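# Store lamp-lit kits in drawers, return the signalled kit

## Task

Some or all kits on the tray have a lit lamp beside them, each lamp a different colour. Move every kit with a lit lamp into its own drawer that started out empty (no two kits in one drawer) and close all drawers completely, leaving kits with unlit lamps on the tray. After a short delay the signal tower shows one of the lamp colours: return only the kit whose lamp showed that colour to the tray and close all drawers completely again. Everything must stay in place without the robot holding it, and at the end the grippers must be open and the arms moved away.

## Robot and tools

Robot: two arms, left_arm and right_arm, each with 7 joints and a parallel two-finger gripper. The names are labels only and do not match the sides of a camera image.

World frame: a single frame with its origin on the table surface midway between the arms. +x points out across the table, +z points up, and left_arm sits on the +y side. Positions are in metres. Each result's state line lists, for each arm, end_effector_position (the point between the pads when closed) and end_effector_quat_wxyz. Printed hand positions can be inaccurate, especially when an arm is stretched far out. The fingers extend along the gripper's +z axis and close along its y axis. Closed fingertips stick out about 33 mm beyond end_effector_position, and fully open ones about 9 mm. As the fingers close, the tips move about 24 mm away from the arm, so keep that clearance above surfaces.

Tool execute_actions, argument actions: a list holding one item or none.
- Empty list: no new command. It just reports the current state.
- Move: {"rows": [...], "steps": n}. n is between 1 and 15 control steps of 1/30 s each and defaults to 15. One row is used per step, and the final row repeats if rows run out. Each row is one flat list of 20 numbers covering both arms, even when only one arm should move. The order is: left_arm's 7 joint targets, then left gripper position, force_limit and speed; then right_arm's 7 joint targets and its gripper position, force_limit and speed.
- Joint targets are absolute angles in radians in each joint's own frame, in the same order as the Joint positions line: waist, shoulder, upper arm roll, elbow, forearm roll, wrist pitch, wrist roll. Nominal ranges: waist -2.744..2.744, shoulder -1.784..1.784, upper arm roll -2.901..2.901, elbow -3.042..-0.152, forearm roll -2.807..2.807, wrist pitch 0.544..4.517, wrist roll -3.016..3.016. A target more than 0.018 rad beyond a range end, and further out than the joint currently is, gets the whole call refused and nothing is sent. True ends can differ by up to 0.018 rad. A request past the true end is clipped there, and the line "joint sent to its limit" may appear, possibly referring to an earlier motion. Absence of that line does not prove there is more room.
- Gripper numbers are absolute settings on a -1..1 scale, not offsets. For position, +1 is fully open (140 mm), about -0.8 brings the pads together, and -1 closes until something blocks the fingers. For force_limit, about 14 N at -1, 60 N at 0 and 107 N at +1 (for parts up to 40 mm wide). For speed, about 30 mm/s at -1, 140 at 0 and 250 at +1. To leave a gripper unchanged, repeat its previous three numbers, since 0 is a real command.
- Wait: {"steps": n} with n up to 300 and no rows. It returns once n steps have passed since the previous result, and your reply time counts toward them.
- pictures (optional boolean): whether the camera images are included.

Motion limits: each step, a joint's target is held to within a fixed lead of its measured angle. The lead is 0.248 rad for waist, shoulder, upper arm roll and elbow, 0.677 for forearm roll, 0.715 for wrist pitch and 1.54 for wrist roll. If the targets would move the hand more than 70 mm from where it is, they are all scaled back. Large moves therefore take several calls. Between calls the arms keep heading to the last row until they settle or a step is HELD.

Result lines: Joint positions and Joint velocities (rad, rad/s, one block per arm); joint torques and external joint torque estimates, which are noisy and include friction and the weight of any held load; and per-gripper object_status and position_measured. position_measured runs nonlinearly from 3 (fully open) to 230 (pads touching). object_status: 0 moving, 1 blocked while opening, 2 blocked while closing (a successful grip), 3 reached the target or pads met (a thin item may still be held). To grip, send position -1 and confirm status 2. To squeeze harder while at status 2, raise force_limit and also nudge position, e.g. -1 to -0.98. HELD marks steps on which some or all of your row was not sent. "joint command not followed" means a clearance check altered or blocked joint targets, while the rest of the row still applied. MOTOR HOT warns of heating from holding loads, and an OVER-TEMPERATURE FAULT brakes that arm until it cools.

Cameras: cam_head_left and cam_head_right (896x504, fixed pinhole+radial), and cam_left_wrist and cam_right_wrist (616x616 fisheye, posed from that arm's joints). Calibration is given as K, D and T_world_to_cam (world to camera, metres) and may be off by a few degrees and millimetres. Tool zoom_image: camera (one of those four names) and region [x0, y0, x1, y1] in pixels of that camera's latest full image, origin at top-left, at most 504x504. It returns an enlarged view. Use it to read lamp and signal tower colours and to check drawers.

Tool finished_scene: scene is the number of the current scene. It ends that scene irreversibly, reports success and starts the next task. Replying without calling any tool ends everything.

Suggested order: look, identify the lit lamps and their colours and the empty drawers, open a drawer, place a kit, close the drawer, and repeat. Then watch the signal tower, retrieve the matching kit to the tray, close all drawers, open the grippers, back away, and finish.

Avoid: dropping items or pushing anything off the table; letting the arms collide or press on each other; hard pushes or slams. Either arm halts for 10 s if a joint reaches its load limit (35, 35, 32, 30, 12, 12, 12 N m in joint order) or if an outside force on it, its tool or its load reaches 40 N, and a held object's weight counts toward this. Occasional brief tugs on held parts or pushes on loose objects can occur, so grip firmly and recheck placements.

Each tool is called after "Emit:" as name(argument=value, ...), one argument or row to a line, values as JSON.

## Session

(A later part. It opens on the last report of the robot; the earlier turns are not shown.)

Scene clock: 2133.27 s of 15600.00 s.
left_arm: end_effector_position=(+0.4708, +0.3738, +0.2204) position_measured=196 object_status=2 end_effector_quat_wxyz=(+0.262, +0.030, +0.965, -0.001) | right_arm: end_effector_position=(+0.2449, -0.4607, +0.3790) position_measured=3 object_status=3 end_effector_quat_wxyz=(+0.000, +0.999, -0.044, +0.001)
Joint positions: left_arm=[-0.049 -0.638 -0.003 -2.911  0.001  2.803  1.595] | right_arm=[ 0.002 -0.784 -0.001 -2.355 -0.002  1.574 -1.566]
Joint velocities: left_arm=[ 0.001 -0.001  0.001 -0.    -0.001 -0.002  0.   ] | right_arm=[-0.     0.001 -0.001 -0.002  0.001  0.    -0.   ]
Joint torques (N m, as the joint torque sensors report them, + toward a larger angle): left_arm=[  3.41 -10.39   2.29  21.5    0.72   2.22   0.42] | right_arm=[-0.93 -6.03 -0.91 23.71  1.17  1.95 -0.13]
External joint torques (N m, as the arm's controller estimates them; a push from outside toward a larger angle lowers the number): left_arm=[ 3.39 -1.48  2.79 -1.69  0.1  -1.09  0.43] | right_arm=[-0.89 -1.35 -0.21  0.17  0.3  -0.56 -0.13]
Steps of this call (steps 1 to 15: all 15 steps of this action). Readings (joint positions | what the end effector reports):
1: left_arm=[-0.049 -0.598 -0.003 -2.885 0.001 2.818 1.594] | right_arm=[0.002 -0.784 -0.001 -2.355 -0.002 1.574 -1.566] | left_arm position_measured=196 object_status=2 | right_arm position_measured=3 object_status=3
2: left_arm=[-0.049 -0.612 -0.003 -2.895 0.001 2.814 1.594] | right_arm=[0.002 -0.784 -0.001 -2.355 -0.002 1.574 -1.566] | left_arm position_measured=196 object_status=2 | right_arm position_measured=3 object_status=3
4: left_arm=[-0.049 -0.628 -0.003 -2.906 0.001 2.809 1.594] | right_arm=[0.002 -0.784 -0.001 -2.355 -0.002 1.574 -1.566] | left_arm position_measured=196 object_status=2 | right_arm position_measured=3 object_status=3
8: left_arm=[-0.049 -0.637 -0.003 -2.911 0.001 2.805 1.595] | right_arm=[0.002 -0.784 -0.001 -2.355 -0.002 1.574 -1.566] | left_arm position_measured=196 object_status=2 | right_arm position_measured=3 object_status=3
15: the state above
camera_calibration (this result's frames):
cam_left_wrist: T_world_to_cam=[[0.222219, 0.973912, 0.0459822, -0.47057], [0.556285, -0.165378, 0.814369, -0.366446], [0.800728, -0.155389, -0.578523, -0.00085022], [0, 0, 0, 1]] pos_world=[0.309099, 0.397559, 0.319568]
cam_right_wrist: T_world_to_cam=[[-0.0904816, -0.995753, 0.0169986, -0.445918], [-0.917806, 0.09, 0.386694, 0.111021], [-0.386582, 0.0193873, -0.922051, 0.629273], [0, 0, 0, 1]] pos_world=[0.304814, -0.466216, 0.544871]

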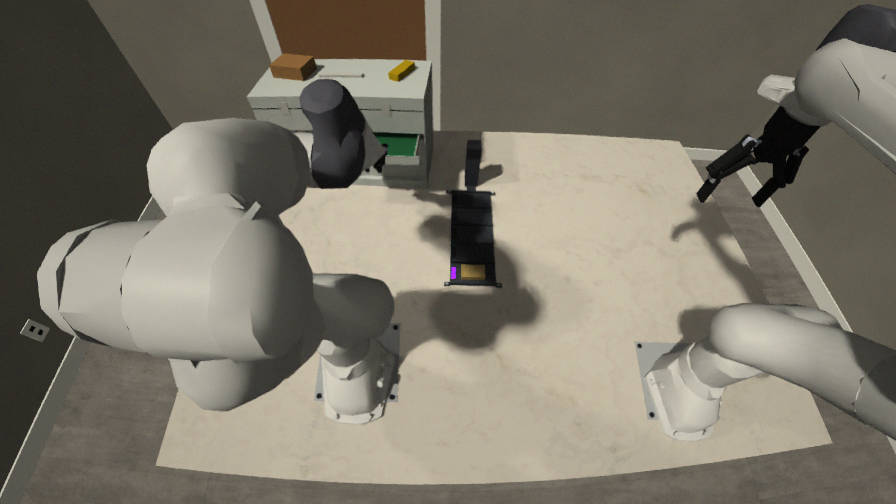

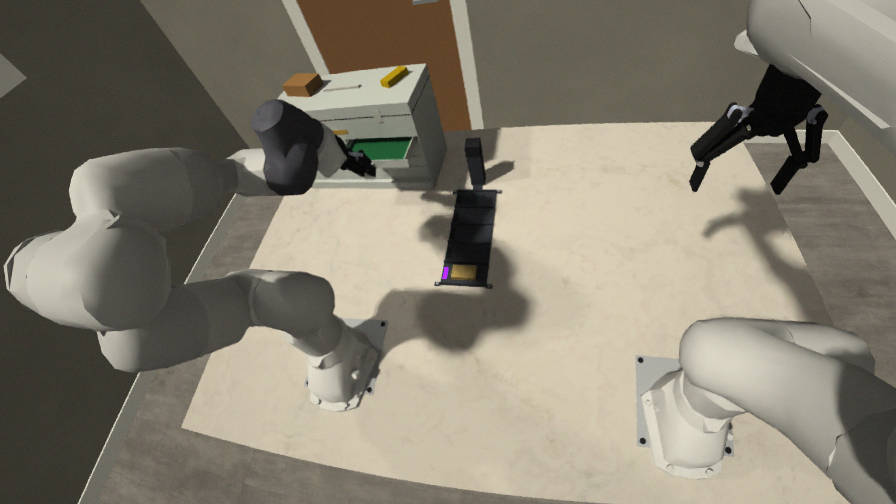

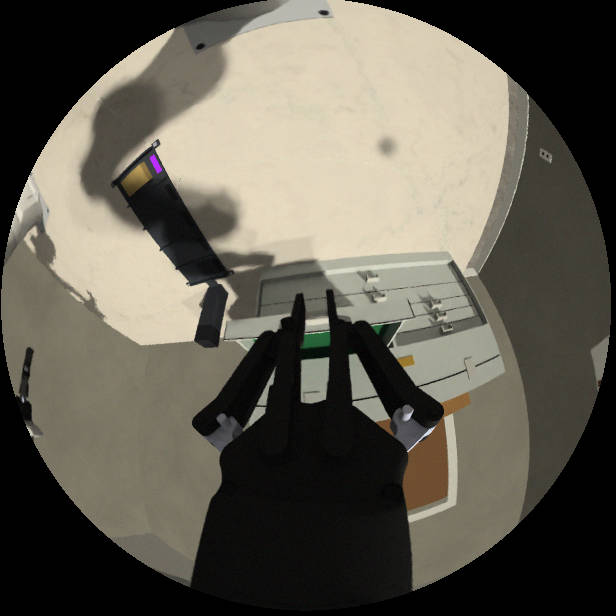

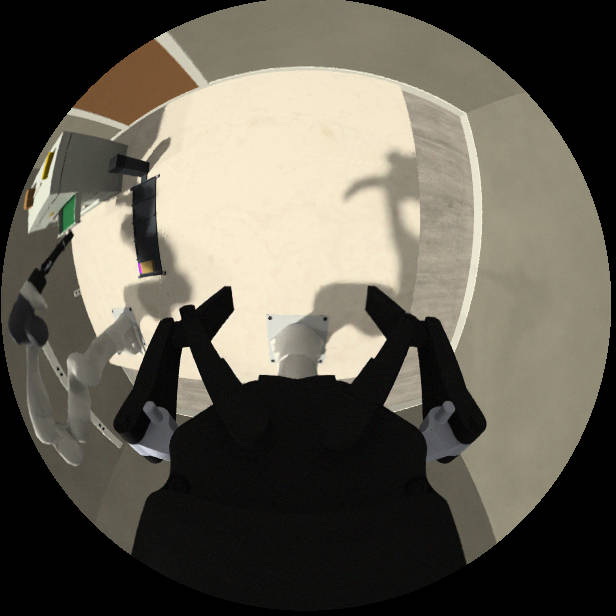

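Emit:
execute_actions(
  actions=[
    {"rows":[[-0.05,-0.638,0,-2.911,0,2.803,1.595,0.2,0,1,0,-0.785,0,-2.356,0,1.571,-1.571,1,0,1]],"steps":12},
  ],
  pictures=false,
)

Emit:
execute_actions(
  actions=[
    {"rows":[[-0.05,-0.638,0,-2.911,0,2.3,1.595,0.2,0,1,0,-0.785,0,-2.356,0,1.571,-1.571,1,0,1]],"steps":15},
  ],
  pictures=false,
)

Emit:
execute_actions(
  actions=[
    {"rows":[[-0.873,-0.6,0,-2.85,0,2.27,0.74,0.2,0,1,0,-0.785,0,-2.356,0,1.571,-1.571,1,0,1]],"steps":15},
  ],
  pictures=false,
)

Emit:
execute_actions(
  actions=[
    {"steps":15},
  ],
  pictures=false,
)

Emit:
execute_actions(
  actions=[
    {"rows":[[-0.873,-0.37,0,-2.714,0,2.35,0.74,0.2,0,1,0,-0.785,0,-2.356,0,1.571,-1.571,1,0,1]],"steps":15},
  ],
  pictures=false,
)

Emit:
execute_actions(
  actions=[
    {"rows":[[-0.873,-0.236,0,-2.763,0,2.534,0.74,0.2,0,1,0,-0.785,0,-2.356,0,1.571,-1.571,1,0,1]],"steps":15},
  ],
  pictures=false,
)

Emit:
execute_actions(
  actions=[
    {"steps":10},
  ],
)

Scene clock: 2166.40 s of 15600.00 s.
left_arm: end_effector_position=(+0.4706, +0.3738, +0.2202) position_measured=104 object_status=0 end_effector_quat_wxyz=(+0.261, +0.030, +0.965, -0.001) | right_arm: end_effector_position=(+0.2449, -0.4607, +0.3790) position_measured=3 object_status=3 end_effector_quat_wxyz=(+0.000, +0.999, -0.044, +0.001)
Joint positions: left_arm=[-0.049 -0.638 -0.003 -2.912  0.001  2.802  1.595] | right_arm=[ 0.002 -0.784 -0.001 -2.355 -0.002  1.574 -1.566]
Joint velocities: left_arm=[ 0.     0.    -0.001  0.     0.001  0.     0.   ] | right_arm=[-0.     0.002 -0.    -0.    -0.    -0.001  0.   ]
Joint torques (N m, as the joint torque sensors report them, + toward a larger angle): left_arm=[-0.53 -9.16  1.72 23.57  0.68  3.57  0.07] | right_arm=[-0.95 -5.88 -1.17 23.67  1.16  1.86 -0.15]
External joint torques (N m, as the arm's controller estimates them; a push from outside toward a larger angle lowers the number): left_arm=[-0.53 -0.16  2.24  0.3   0.06  0.25  0.09] | right_arm=[-0.94 -1.16 -0.47  0.06  0.29 -0.67 -0.15]
Steps of this call (steps 1 to 15: the robot went on to your last target; steps 16 to 90: nothing new was sent; then 29.73 s passed at rest; steps 91 to 102: all 12 steps of this action). Readings (joint positions | what the end effector reports):
91: left_arm=[-0.049 -0.639 -0.003 -2.912 0.001 2.802 1.595] | right_arm=[0.002 -0.784 -0.001 -2.355 -0.002 1.574 -1.566] | left_arm position_measured=196 object_status=0 | right_arm position_measured=3 object_status=3
92: left_arm=[-0.049 -0.638 -0.003 -2.912 0.001 2.802 1.595] | right_arm=[0.002 -0.784 -0.001 -2.355 -0.002 1.574 -1.566] | left_arm position_measured=192 object_status=0 | right_arm position_measured=3 object_status=3
94: left_arm=[-0.049 -0.638 -0.003 -2.912 0.001 2.802 1.595] | right_arm=[0.002 -0.784 -0.001 -2.355 -0.002 1.574 -1.566] | left_arm position_measured=165 object_status=0 | right_arm position_measured=3 object_status=3
98: left_arm=[-0.049 -0.638 -0.003 -2.912 0.001 2.802 1.595] | right_arm=[0.002 -0.784 -0.001 -2.355 -0.002 1.574 -1.566] | left_arm position_measured=111 object_status=0 | right_arm position_measured=3 object_status=3
102: the state above

Scene clock: 2166.90 s of 15600.00 s.
left_arm: end_effector_position=(+0.3481, +0.3785, +0.1411) position_measured=104 object_status=3 end_effector_quat_wxyz=(+0.041, +0.031, +0.999, +0.001) | right_arm: end_effector_position=(+0.2449, -0.4607, +0.3790) position_measured=3 object_status=3 end_effector_quat_wxyz=(+0.000, +0.999, -0.044, +0.001)
Joint positions: left_arm=[-0.049 -0.639 -0.003 -2.911  0.001  2.354  1.595] | right_arm=[ 0.002 -0.784 -0.001 -2.355 -0.002  1.574 -1.566]
Joint velocities: left_arm=[-0.001 -0.001  0.     0.001  0.001 -0.307 -0.   ] | right_arm=[-0.001 -0.001  0.     0.001  0.001  0.    -0.001]
Joint torques (N m, as the joint torque sensors report them, + toward a larger angle): left_arm=[-1.34 -6.39  1.26 22.03  0.74  2.12  0.09] | right_arm=[-0.72 -6.27 -1.34 23.65  1.18  1.88 -0.12]
External joint torques (N m, as the arm's controller estimates them; a push from outside toward a larger angle lowers the number): left_arm=[-1.31  2.14  1.81 -1.06  0.1  -0.66  0.09] | right_arm=[-0.73 -1.33 -0.7  -0.06  0.31 -0.65 -0.12]
Steps of this call (steps 1 to 15: all 15 steps of this action). Readings (joint positions | what the end effector reports):
1: left_arm=[-0.049 -0.639 -0.003 -2.909 0.001 2.769 1.595] | right_arm=[0.002 -0.784 -0.001 -2.355 -0.002 1.574 -1.566] | left_arm position_measured=104 object_status=0 | right_arm position_measured=3 object_status=3
2: left_arm=[-0.049 -0.639 -0.003 -2.909 0.001 2.732 1.595] | right_arm=[0.002 -0.784 -0.001 -2.355 -0.002 1.574 -1.566] | left_arm position_measured=104 object_status=3 | right_arm position_measured=3 object_status=3
4: left_arm=[-0.049 -0.639 -0.003 -2.909 0.001 2.658 1.595] | right_arm=[0.002 -0.784 -0.001 -2.355 -0.002 1.574 -1.566] | left_arm position_measured=104 object_status=3 | right_arm position_measured=3 object_status=3
8: left_arm=[-0.049 -0.639 -0.003 -2.910 0.001 2.510 1.595] | right_arm=[0.002 -0.784 -0.001 -2.355 -0.002 1.574 -1.566] | left_arm position_measured=104 object_status=3 | right_arm position_measured=3 object_status=3
15: the state above

Scene clock: 2167.40 s of 15600.00 s.
left_arm: end_effector_position=(+0.2360, +0.1383, +0.1486) position_measured=104 object_status=3 end_effector_quat_wxyz=(+0.014, +0.110, +0.994, -0.010) | right_arm: end_effector_position=(+0.2449, -0.4607, +0.3790) position_measured=3 object_status=3 end_effector_quat_wxyz=(+0.000, +0.999, -0.044, +0.001)
Joint positions: left_arm=[-0.852 -0.602 -0.005 -2.85   0.     2.282  0.95 ] | right_arm=[ 0.002 -0.784 -0.001 -2.355 -0.002  1.574 -1.566]
Joint velocities: left_arm=[-0.278  0.003 -0.001  0.001 -0.001 -0.046 -0.673] | right_arm=[-0.    -0.002 -0.001  0.     0.    -0.     0.002]
Joint torques (N m, as the joint torque sensors report them, + toward a larger angle): left_arm=[ 0.83 -8.18  2.98 21.91  0.78  1.91 -0.33] | right_arm=[-0.61 -6.49 -0.83 23.47  1.18  1.91 -0.17]
External joint torques (N m, as the arm's controller estimates them; a push from outside toward a larger angle lowers the number): left_arm=[-1.7   1.61  0.92 -0.8   0.19 -0.64 -0.34] | right_arm=[-0.58 -1.5  -0.1  -0.27  0.31 -0.63 -0.17]
Steps of this call (steps 1 to 15: all 15 steps of this action). Readings (joint positions | what the end effector reports):
1: left_arm=[-0.095 -0.632 0.009 -2.901 0.000 2.341 1.527] | right_arm=[0.002 -0.784 -0.001 -2.355 -0.002 1.574 -1.566] | left_arm position_measured=104 object_status=3 | right_arm position_measured=3 object_status=3
2: left_arm=[-0.158 -0.622 0.008 -2.888 0.000 2.331 1.461] | right_arm=[0.002 -0.784 -0.001 -2.355 -0.002 1.574 -1.566] | left_arm position_measured=104 object_status=3 | right_arm position_measured=3 object_status=3
4: left_arm=[-0.288 -0.613 0.005 -2.868 0.000 2.317 1.345] | right_arm=[0.002 -0.784 -0.001 -2.355 -0.002 1.574 -1.566] | left_arm position_measured=104 object_status=3 | right_arm position_measured=3 object_status=3
8: left_arm=[-0.546 -0.606 0.002 -2.853 0.000 2.299 1.166] | right_arm=[0.002 -0.784 -0.001 -2.355 -0.002 1.574 -1.566] | left_arm position_measured=104 object_status=3 | right_arm position_measured=3 object_status=3
15: the state above

Scene clock: 2167.90 s of 15600.00 s.
left_arm: end_effector_position=(+0.2302, +0.1363, +0.1478) position_measured=104 object_status=3 end_effector_quat_wxyz=(+0.010, +0.037, +0.999, -0.009) | right_arm: end_effector_position=(+0.2449, -0.4607, +0.3790) position_measured=3 object_status=3 end_effector_quat_wxyz=(+0.000, +0.999, -0.044, +0.001)
Joint positions: left_arm=[-0.87  -0.602 -0.003 -2.85   0.     2.275  0.786] | right_arm=[ 0.002 -0.784 -0.001 -2.355 -0.002  1.574 -1.566]
Joint velocities: left_arm=[ 0.    -0.001  0.    -0.    -0.001 -0.002 -0.129] | right_arm=[-0.     0.001  0.001  0.     0.    -0.     0.001]
Joint torques (N m, as the joint torque sensors report them, + toward a larger angle): left_arm=[-2.1  -8.02  2.08 21.49  0.84  2.07 -0.28] | right_arm=[-0.9  -6.02 -0.71 23.2   1.23  1.88 -0.16]
External joint torques (N m, as the arm's controller estimates them; a push from outside toward a larger angle lowers the number): left_arm=[-2.08  1.6   2.58 -1.22  0.22 -0.45 -0.28] | right_arm=[-0.88 -1.18 -0.04 -0.49  0.36 -0.65 -0.16]
Steps of this call (steps 1 to 15: the robot went on to your last target). Readings (joint positions | what the end effector reports):
1: left_arm=[-0.859 -0.602 -0.005 -2.850 0.000 2.280 0.929] | right_arm=[0.002 -0.784 -0.001 -2.355 -0.002 1.574 -1.566] | left_arm position_measured=104 object_status=3 | right_arm position_measured=3 object_status=3
2: left_arm=[-0.863 -0.602 -0.005 -2.850 0.000 2.279 0.910] | right_arm=[0.002 -0.784 -0.001 -2.355 -0.002 1.574 -1.566] | left_arm position_measured=104 object_status=3 | right_arm position_measured=3 object_status=3
4: left_arm=[-0.868 -0.602 -0.004 -2.850 0.000 2.278 0.878] | right_arm=[0.002 -0.784 -0.001 -2.355 -0.002 1.574 -1.566] | left_arm position_measured=104 object_status=3 | right_arm position_measured=3 object_status=3
8: left_arm=[-0.870 -0.602 -0.003 -2.850 0.000 2.276 0.831] | right_arm=[0.002 -0.784 -0.001 -2.355 -0.002 1.574 -1.566] | left_arm position_measured=104 object_status=3 | right_arm position_measured=3 object_status=3
15: the state above

Scene clock: 2168.40 s of 15600.00 s.
left_arm: end_effector_position=(+0.2599, +0.1016, +0.1298) position_measured=104 object_status=3 end_effector_quat_wxyz=(-0.000, +0.021, +1.000, +0.001) | right_arm: end_effector_position=(+0.2449, -0.4607, +0.3790) position_measured=3 object_status=3 end_effector_quat_wxyz=(+0.000, +0.999, -0.044, +0.001)
Joint positions: left_arm=[-0.87  -0.372 -0.002 -2.716 -0.     2.342  0.754] | right_arm=[ 0.002 -0.784 -0.001 -2.355 -0.002  1.574 -1.566]
Joint velocities: left_arm=[-0.001  0.002 -0.001  0.004 -0.     0.022 -0.026] | right_arm=[ 0.001  0.002 -0.001  0.001  0.001 -0.001 -0.001]
Joint torques (N m, as the joint torque sensors report them, + toward a larger angle): left_arm=[ -1.67 -14.88   0.81  21.97   0.92   3.09  -0.26] | right_arm=[-0.52 -6.08 -1.17 23.45  1.18  1.88 -0.16]
External joint torques (N m, as the arm's controller estimates them; a push from outside toward a larger angle lowers the number): left_arm=[-1.62  1.49  1.18  0.36  0.36  0.66 -0.26] | right_arm=[-0.55 -1.32 -0.51 -0.17  0.3  -0.64 -0.16]
Steps of this call (steps 1 to 15: all 15 steps of this action). Readings (joint positions | what the end effector reports):
1: left_arm=[-0.870 -0.555 -0.002 -2.816 -0.000 2.283 0.782] | right_arm=[0.002 -0.784 -0.001 -2.355 -0.002 1.574 -1.566] | left_arm position_measured=104 object_status=3 | right_arm position_measured=3 object_status=3
2: left_arm=[-0.870 -0.492 -0.002 -2.776 -0.000 2.297 0.778] | right_arm=[0.002 -0.784 -0.001 -2.355 -0.002 1.574 -1.566] | left_arm position_measured=104 object_status=3 | right_arm position_measured=3 object_status=3
4: left_arm=[-0.870 -0.417 -0.002 -2.740 -0.000 2.314 0.772] | right_arm=[0.002 -0.784 -0.001 -2.355 -0.002 1.574 -1.566] | left_arm position_measured=104 object_status=3 | right_arm position_measured=3 object_status=3
8: left_arm=[-0.870 -0.376 -0.002 -2.722 -0.000 2.331 0.763] | right_arm=[0.002 -0.784 -0.001 -2.355 -0.002 1.574 -1.566] | left_arm position_measured=104 object_status=3 | right_arm position_measured=3 object_status=3
15: the state above

Scene clock: 2168.90 s of 15600.00 s.
left_arm: end_effector_position=(+0.2587, +0.1029, +0.0742) position_measured=104 object_status=3 end_effector_quat_wxyz=(-0.002, +0.018, +1.000, +0.003) | right_arm: end_effector_position=(+0.2449, -0.4607, +0.3790) position_measured=3 object_status=3 end_effector_quat_wxyz=(+0.000, +0.999, -0.044, +0.001)
Joint positions: left_arm=[-0.87  -0.237 -0.002 -2.764 -0.     2.52   0.748] | right_arm=[ 0.002 -0.784 -0.001 -2.355 -0.002  1.574 -1.566]
Joint velocities: left_arm=[ 0.001  0.    -0.001  0.001 -0.     0.06  -0.006] | right_arm=[-0.001  0.     0.001 -0.    -0.    -0.002 -0.   ]
Joint torques (N m, as the joint torque sensors report them, + toward a larger angle): left_arm=[ -1.44 -17.64   1.34  19.15   0.87   3.18  -0.27] | right_arm=[-0.53 -5.93 -1.18 23.54  1.27  1.88 -0.13]
External joint torques (N m, as the arm's controller estimates them; a push from outside toward a larger angle lowers the number): left_arm=[-1.44  1.26  1.55 -0.26  0.41  0.76 -0.27] | right_arm=[-0.49 -1.08 -0.49 -0.14  0.4  -0.65 -0.14]
Steps of this call (steps 1 to 15: all 15 steps of this action). Readings (joint positions | what the end effector reports):
1: left_arm=[-0.870 -0.351 -0.002 -2.718 -0.000 2.377 0.754] | right_arm=[0.002 -0.784 -0.001 -2.355 -0.002 1.574 -1.566] | left_arm position_measured=104 object_status=3 | right_arm position_measured=3 object_status=3
2: left_arm=[-0.870 -0.316 -0.002 -2.727 -0.000 2.407 0.753] | right_arm=[0.002 -0.784 -0.001 -2.355 -0.002 1.574 -1.566] | left_arm position_measured=104 object_status=3 | right_arm position_measured=3 object_status=3
4: left_arm=[-0.870 -0.264 -0.002 -2.751 -0.000 2.445 0.752] | right_arm=[0.002 -0.784 -0.001 -2.355 -0.002 1.574 -1.566] | left_arm position_measured=104 object_status=3 | right_arm position_measured=3 object_status=3
8: left_arm=[-0.870 -0.237 -0.002 -2.765 -0.000 2.489 0.750] | right_arm=[0.002 -0.784 -0.001 -2.355 -0.002 1.574 -1.566] | left_arm position_measured=104 object_status=3 | right_arm position_measured=3 object_status=3
15: the state above

Scene clock: 2169.23 s of 15600.00 s.
left_arm: end_effector_position=(+0.2605, +0.1008, +0.0750) position_measured=104 object_status=3 end_effector_quat_wxyz=(+0.001, +0.017, +1.000, -0.000) | right_arm: end_effector_position=(+0.2449, -0.4607, +0.3790) position_measured=3 object_status=3 end_effector_quat_wxyz=(+0.000, +0.999, -0.044, +0.001)
Joint positions: left_arm=[-0.87  -0.237 -0.002 -2.764 -0.     2.528  0.747] | right_arm=[ 0.002 -0.784 -0.001 -2.355 -0.002  1.574 -1.566]
Joint velocities: left_arm=[ 0.001  0.     0.001 -0.002 -0.     0.008 -0.002] | right_arm=[ 0.001 -0.001  0.    -0.     0.    -0.     0.   ]
Joint torques (N m, as the joint torque sensors report them, + toward a larger angle): left_arm=[ -2.19 -18.42   1.74  20.58   0.79   3.12  -0.24] | right_arm=[-0.92 -6.03 -1.44 23.38  1.17  1.9  -0.16]
External joint torques (N m, as the arm's controller estimates them; a push from outside toward a larger angle lowers the number): left_arm=[-2.24  0.41  1.89  1.23  0.34  0.68 -0.24] | right_arm=[-0.96 -1.1  -0.84 -0.33  0.29 -0.63 -0.16]
Steps of this call (steps 1 to 10: the robot went on to your last target). Readings (joint positions | what the end effector reports):
1: left_arm=[-0.870 -0.237 -0.002 -2.764 -0.000 2.522 0.748] | right_arm=[0.002 -0.784 -0.001 -2.355 -0.002 1.574 -1.566] | left_arm position_measured=104 object_status=3 | right_arm position_measured=3 object_status=3
2: left_arm=[-0.870 -0.237 -0.002 -2.764 -0.000 2.523 0.748] | right_arm=[0.002 -0.784 -0.001 -2.355 -0.002 1.574 -1.566] | left_arm position_measured=104 object_status=3 | right_arm position_measured=3 object_status=3
4: left_arm=[-0.870 -0.237 -0.002 -2.764 -0.000 2.525 0.748] | right_arm=[0.002 -0.784 -0.001 -2.355 -0.002 1.574 -1.566] | left_arm position_measured=104 object_status=3 | right_arm position_measured=3 object_status=3
8: left_arm=[-0.870 -0.237 -0.002 -2.764 -0.000 2.528 0.747] | right_arm=[0.002 -0.784 -0.001 -2.355 -0.002 1.574 -1.566] | left_arm position_measured=104 object_status=3 | right_arm position_measured=3 object_status=3
10: the state above
camera_calibration (this result's frames):
cam_left_wrist: T_world_to_cam=[[0.192478, 0.979666, -0.0566338, -0.136412], [0.894629, -0.15147, 0.420352, -0.236218], [0.403226, -0.131575, -0.905592, 0.166678], [0, 0, 0, 1]] pos_world=[0.170375, 0.119788, 0.242512]
cam_right_wrist: T_world_to_cam=[[-0.0904815, -0.995753, 0.0169986, -0.445918], [-0.917806, 0.0899999, 0.386694, 0.111021], [-0.386582, 0.0193873, -0.922051, 0.629273], [0, 0, 0, 1]] pos_world=[0.304814, -0.466216, 0.544871]

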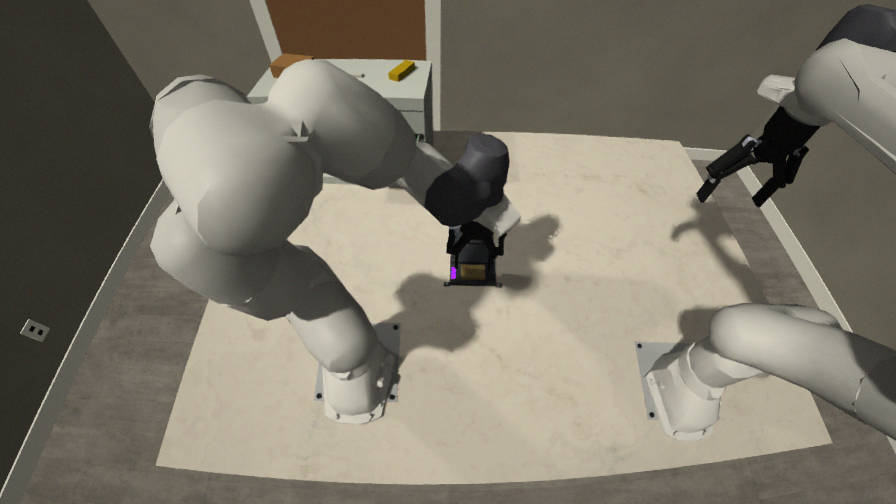

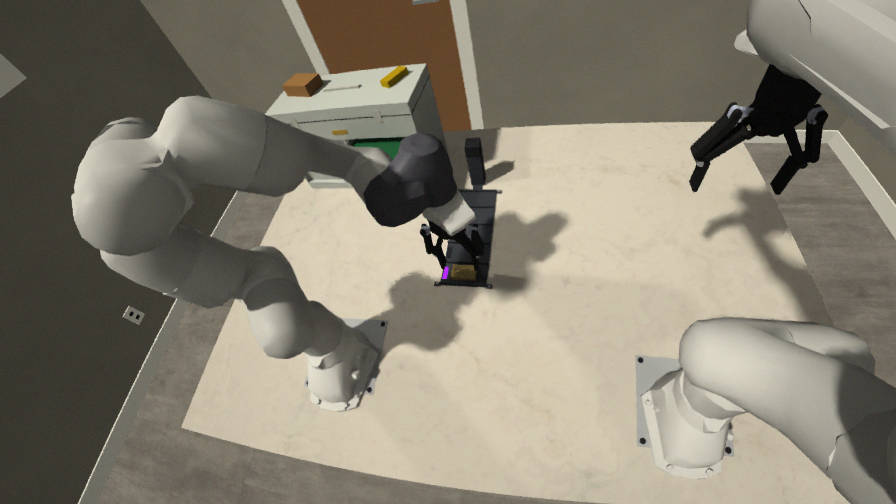

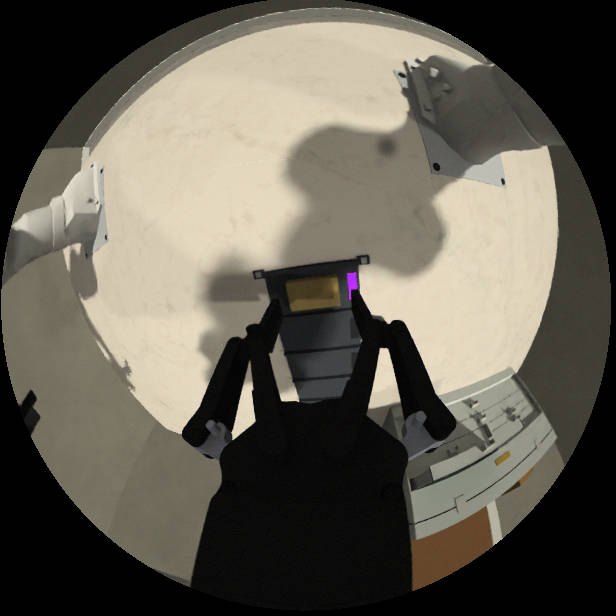

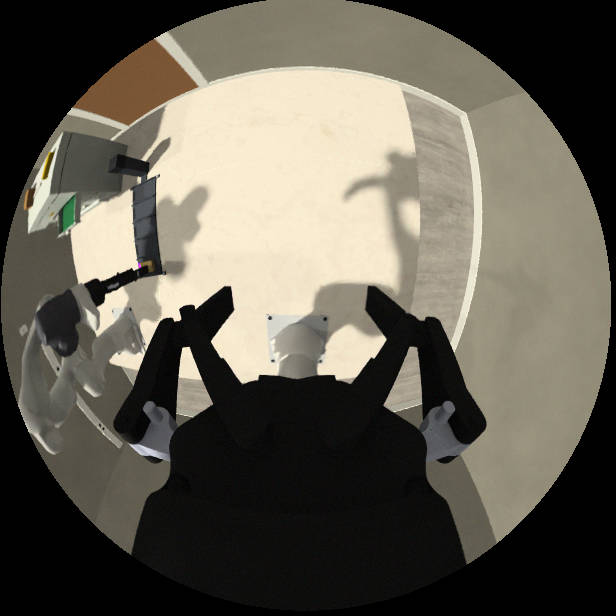

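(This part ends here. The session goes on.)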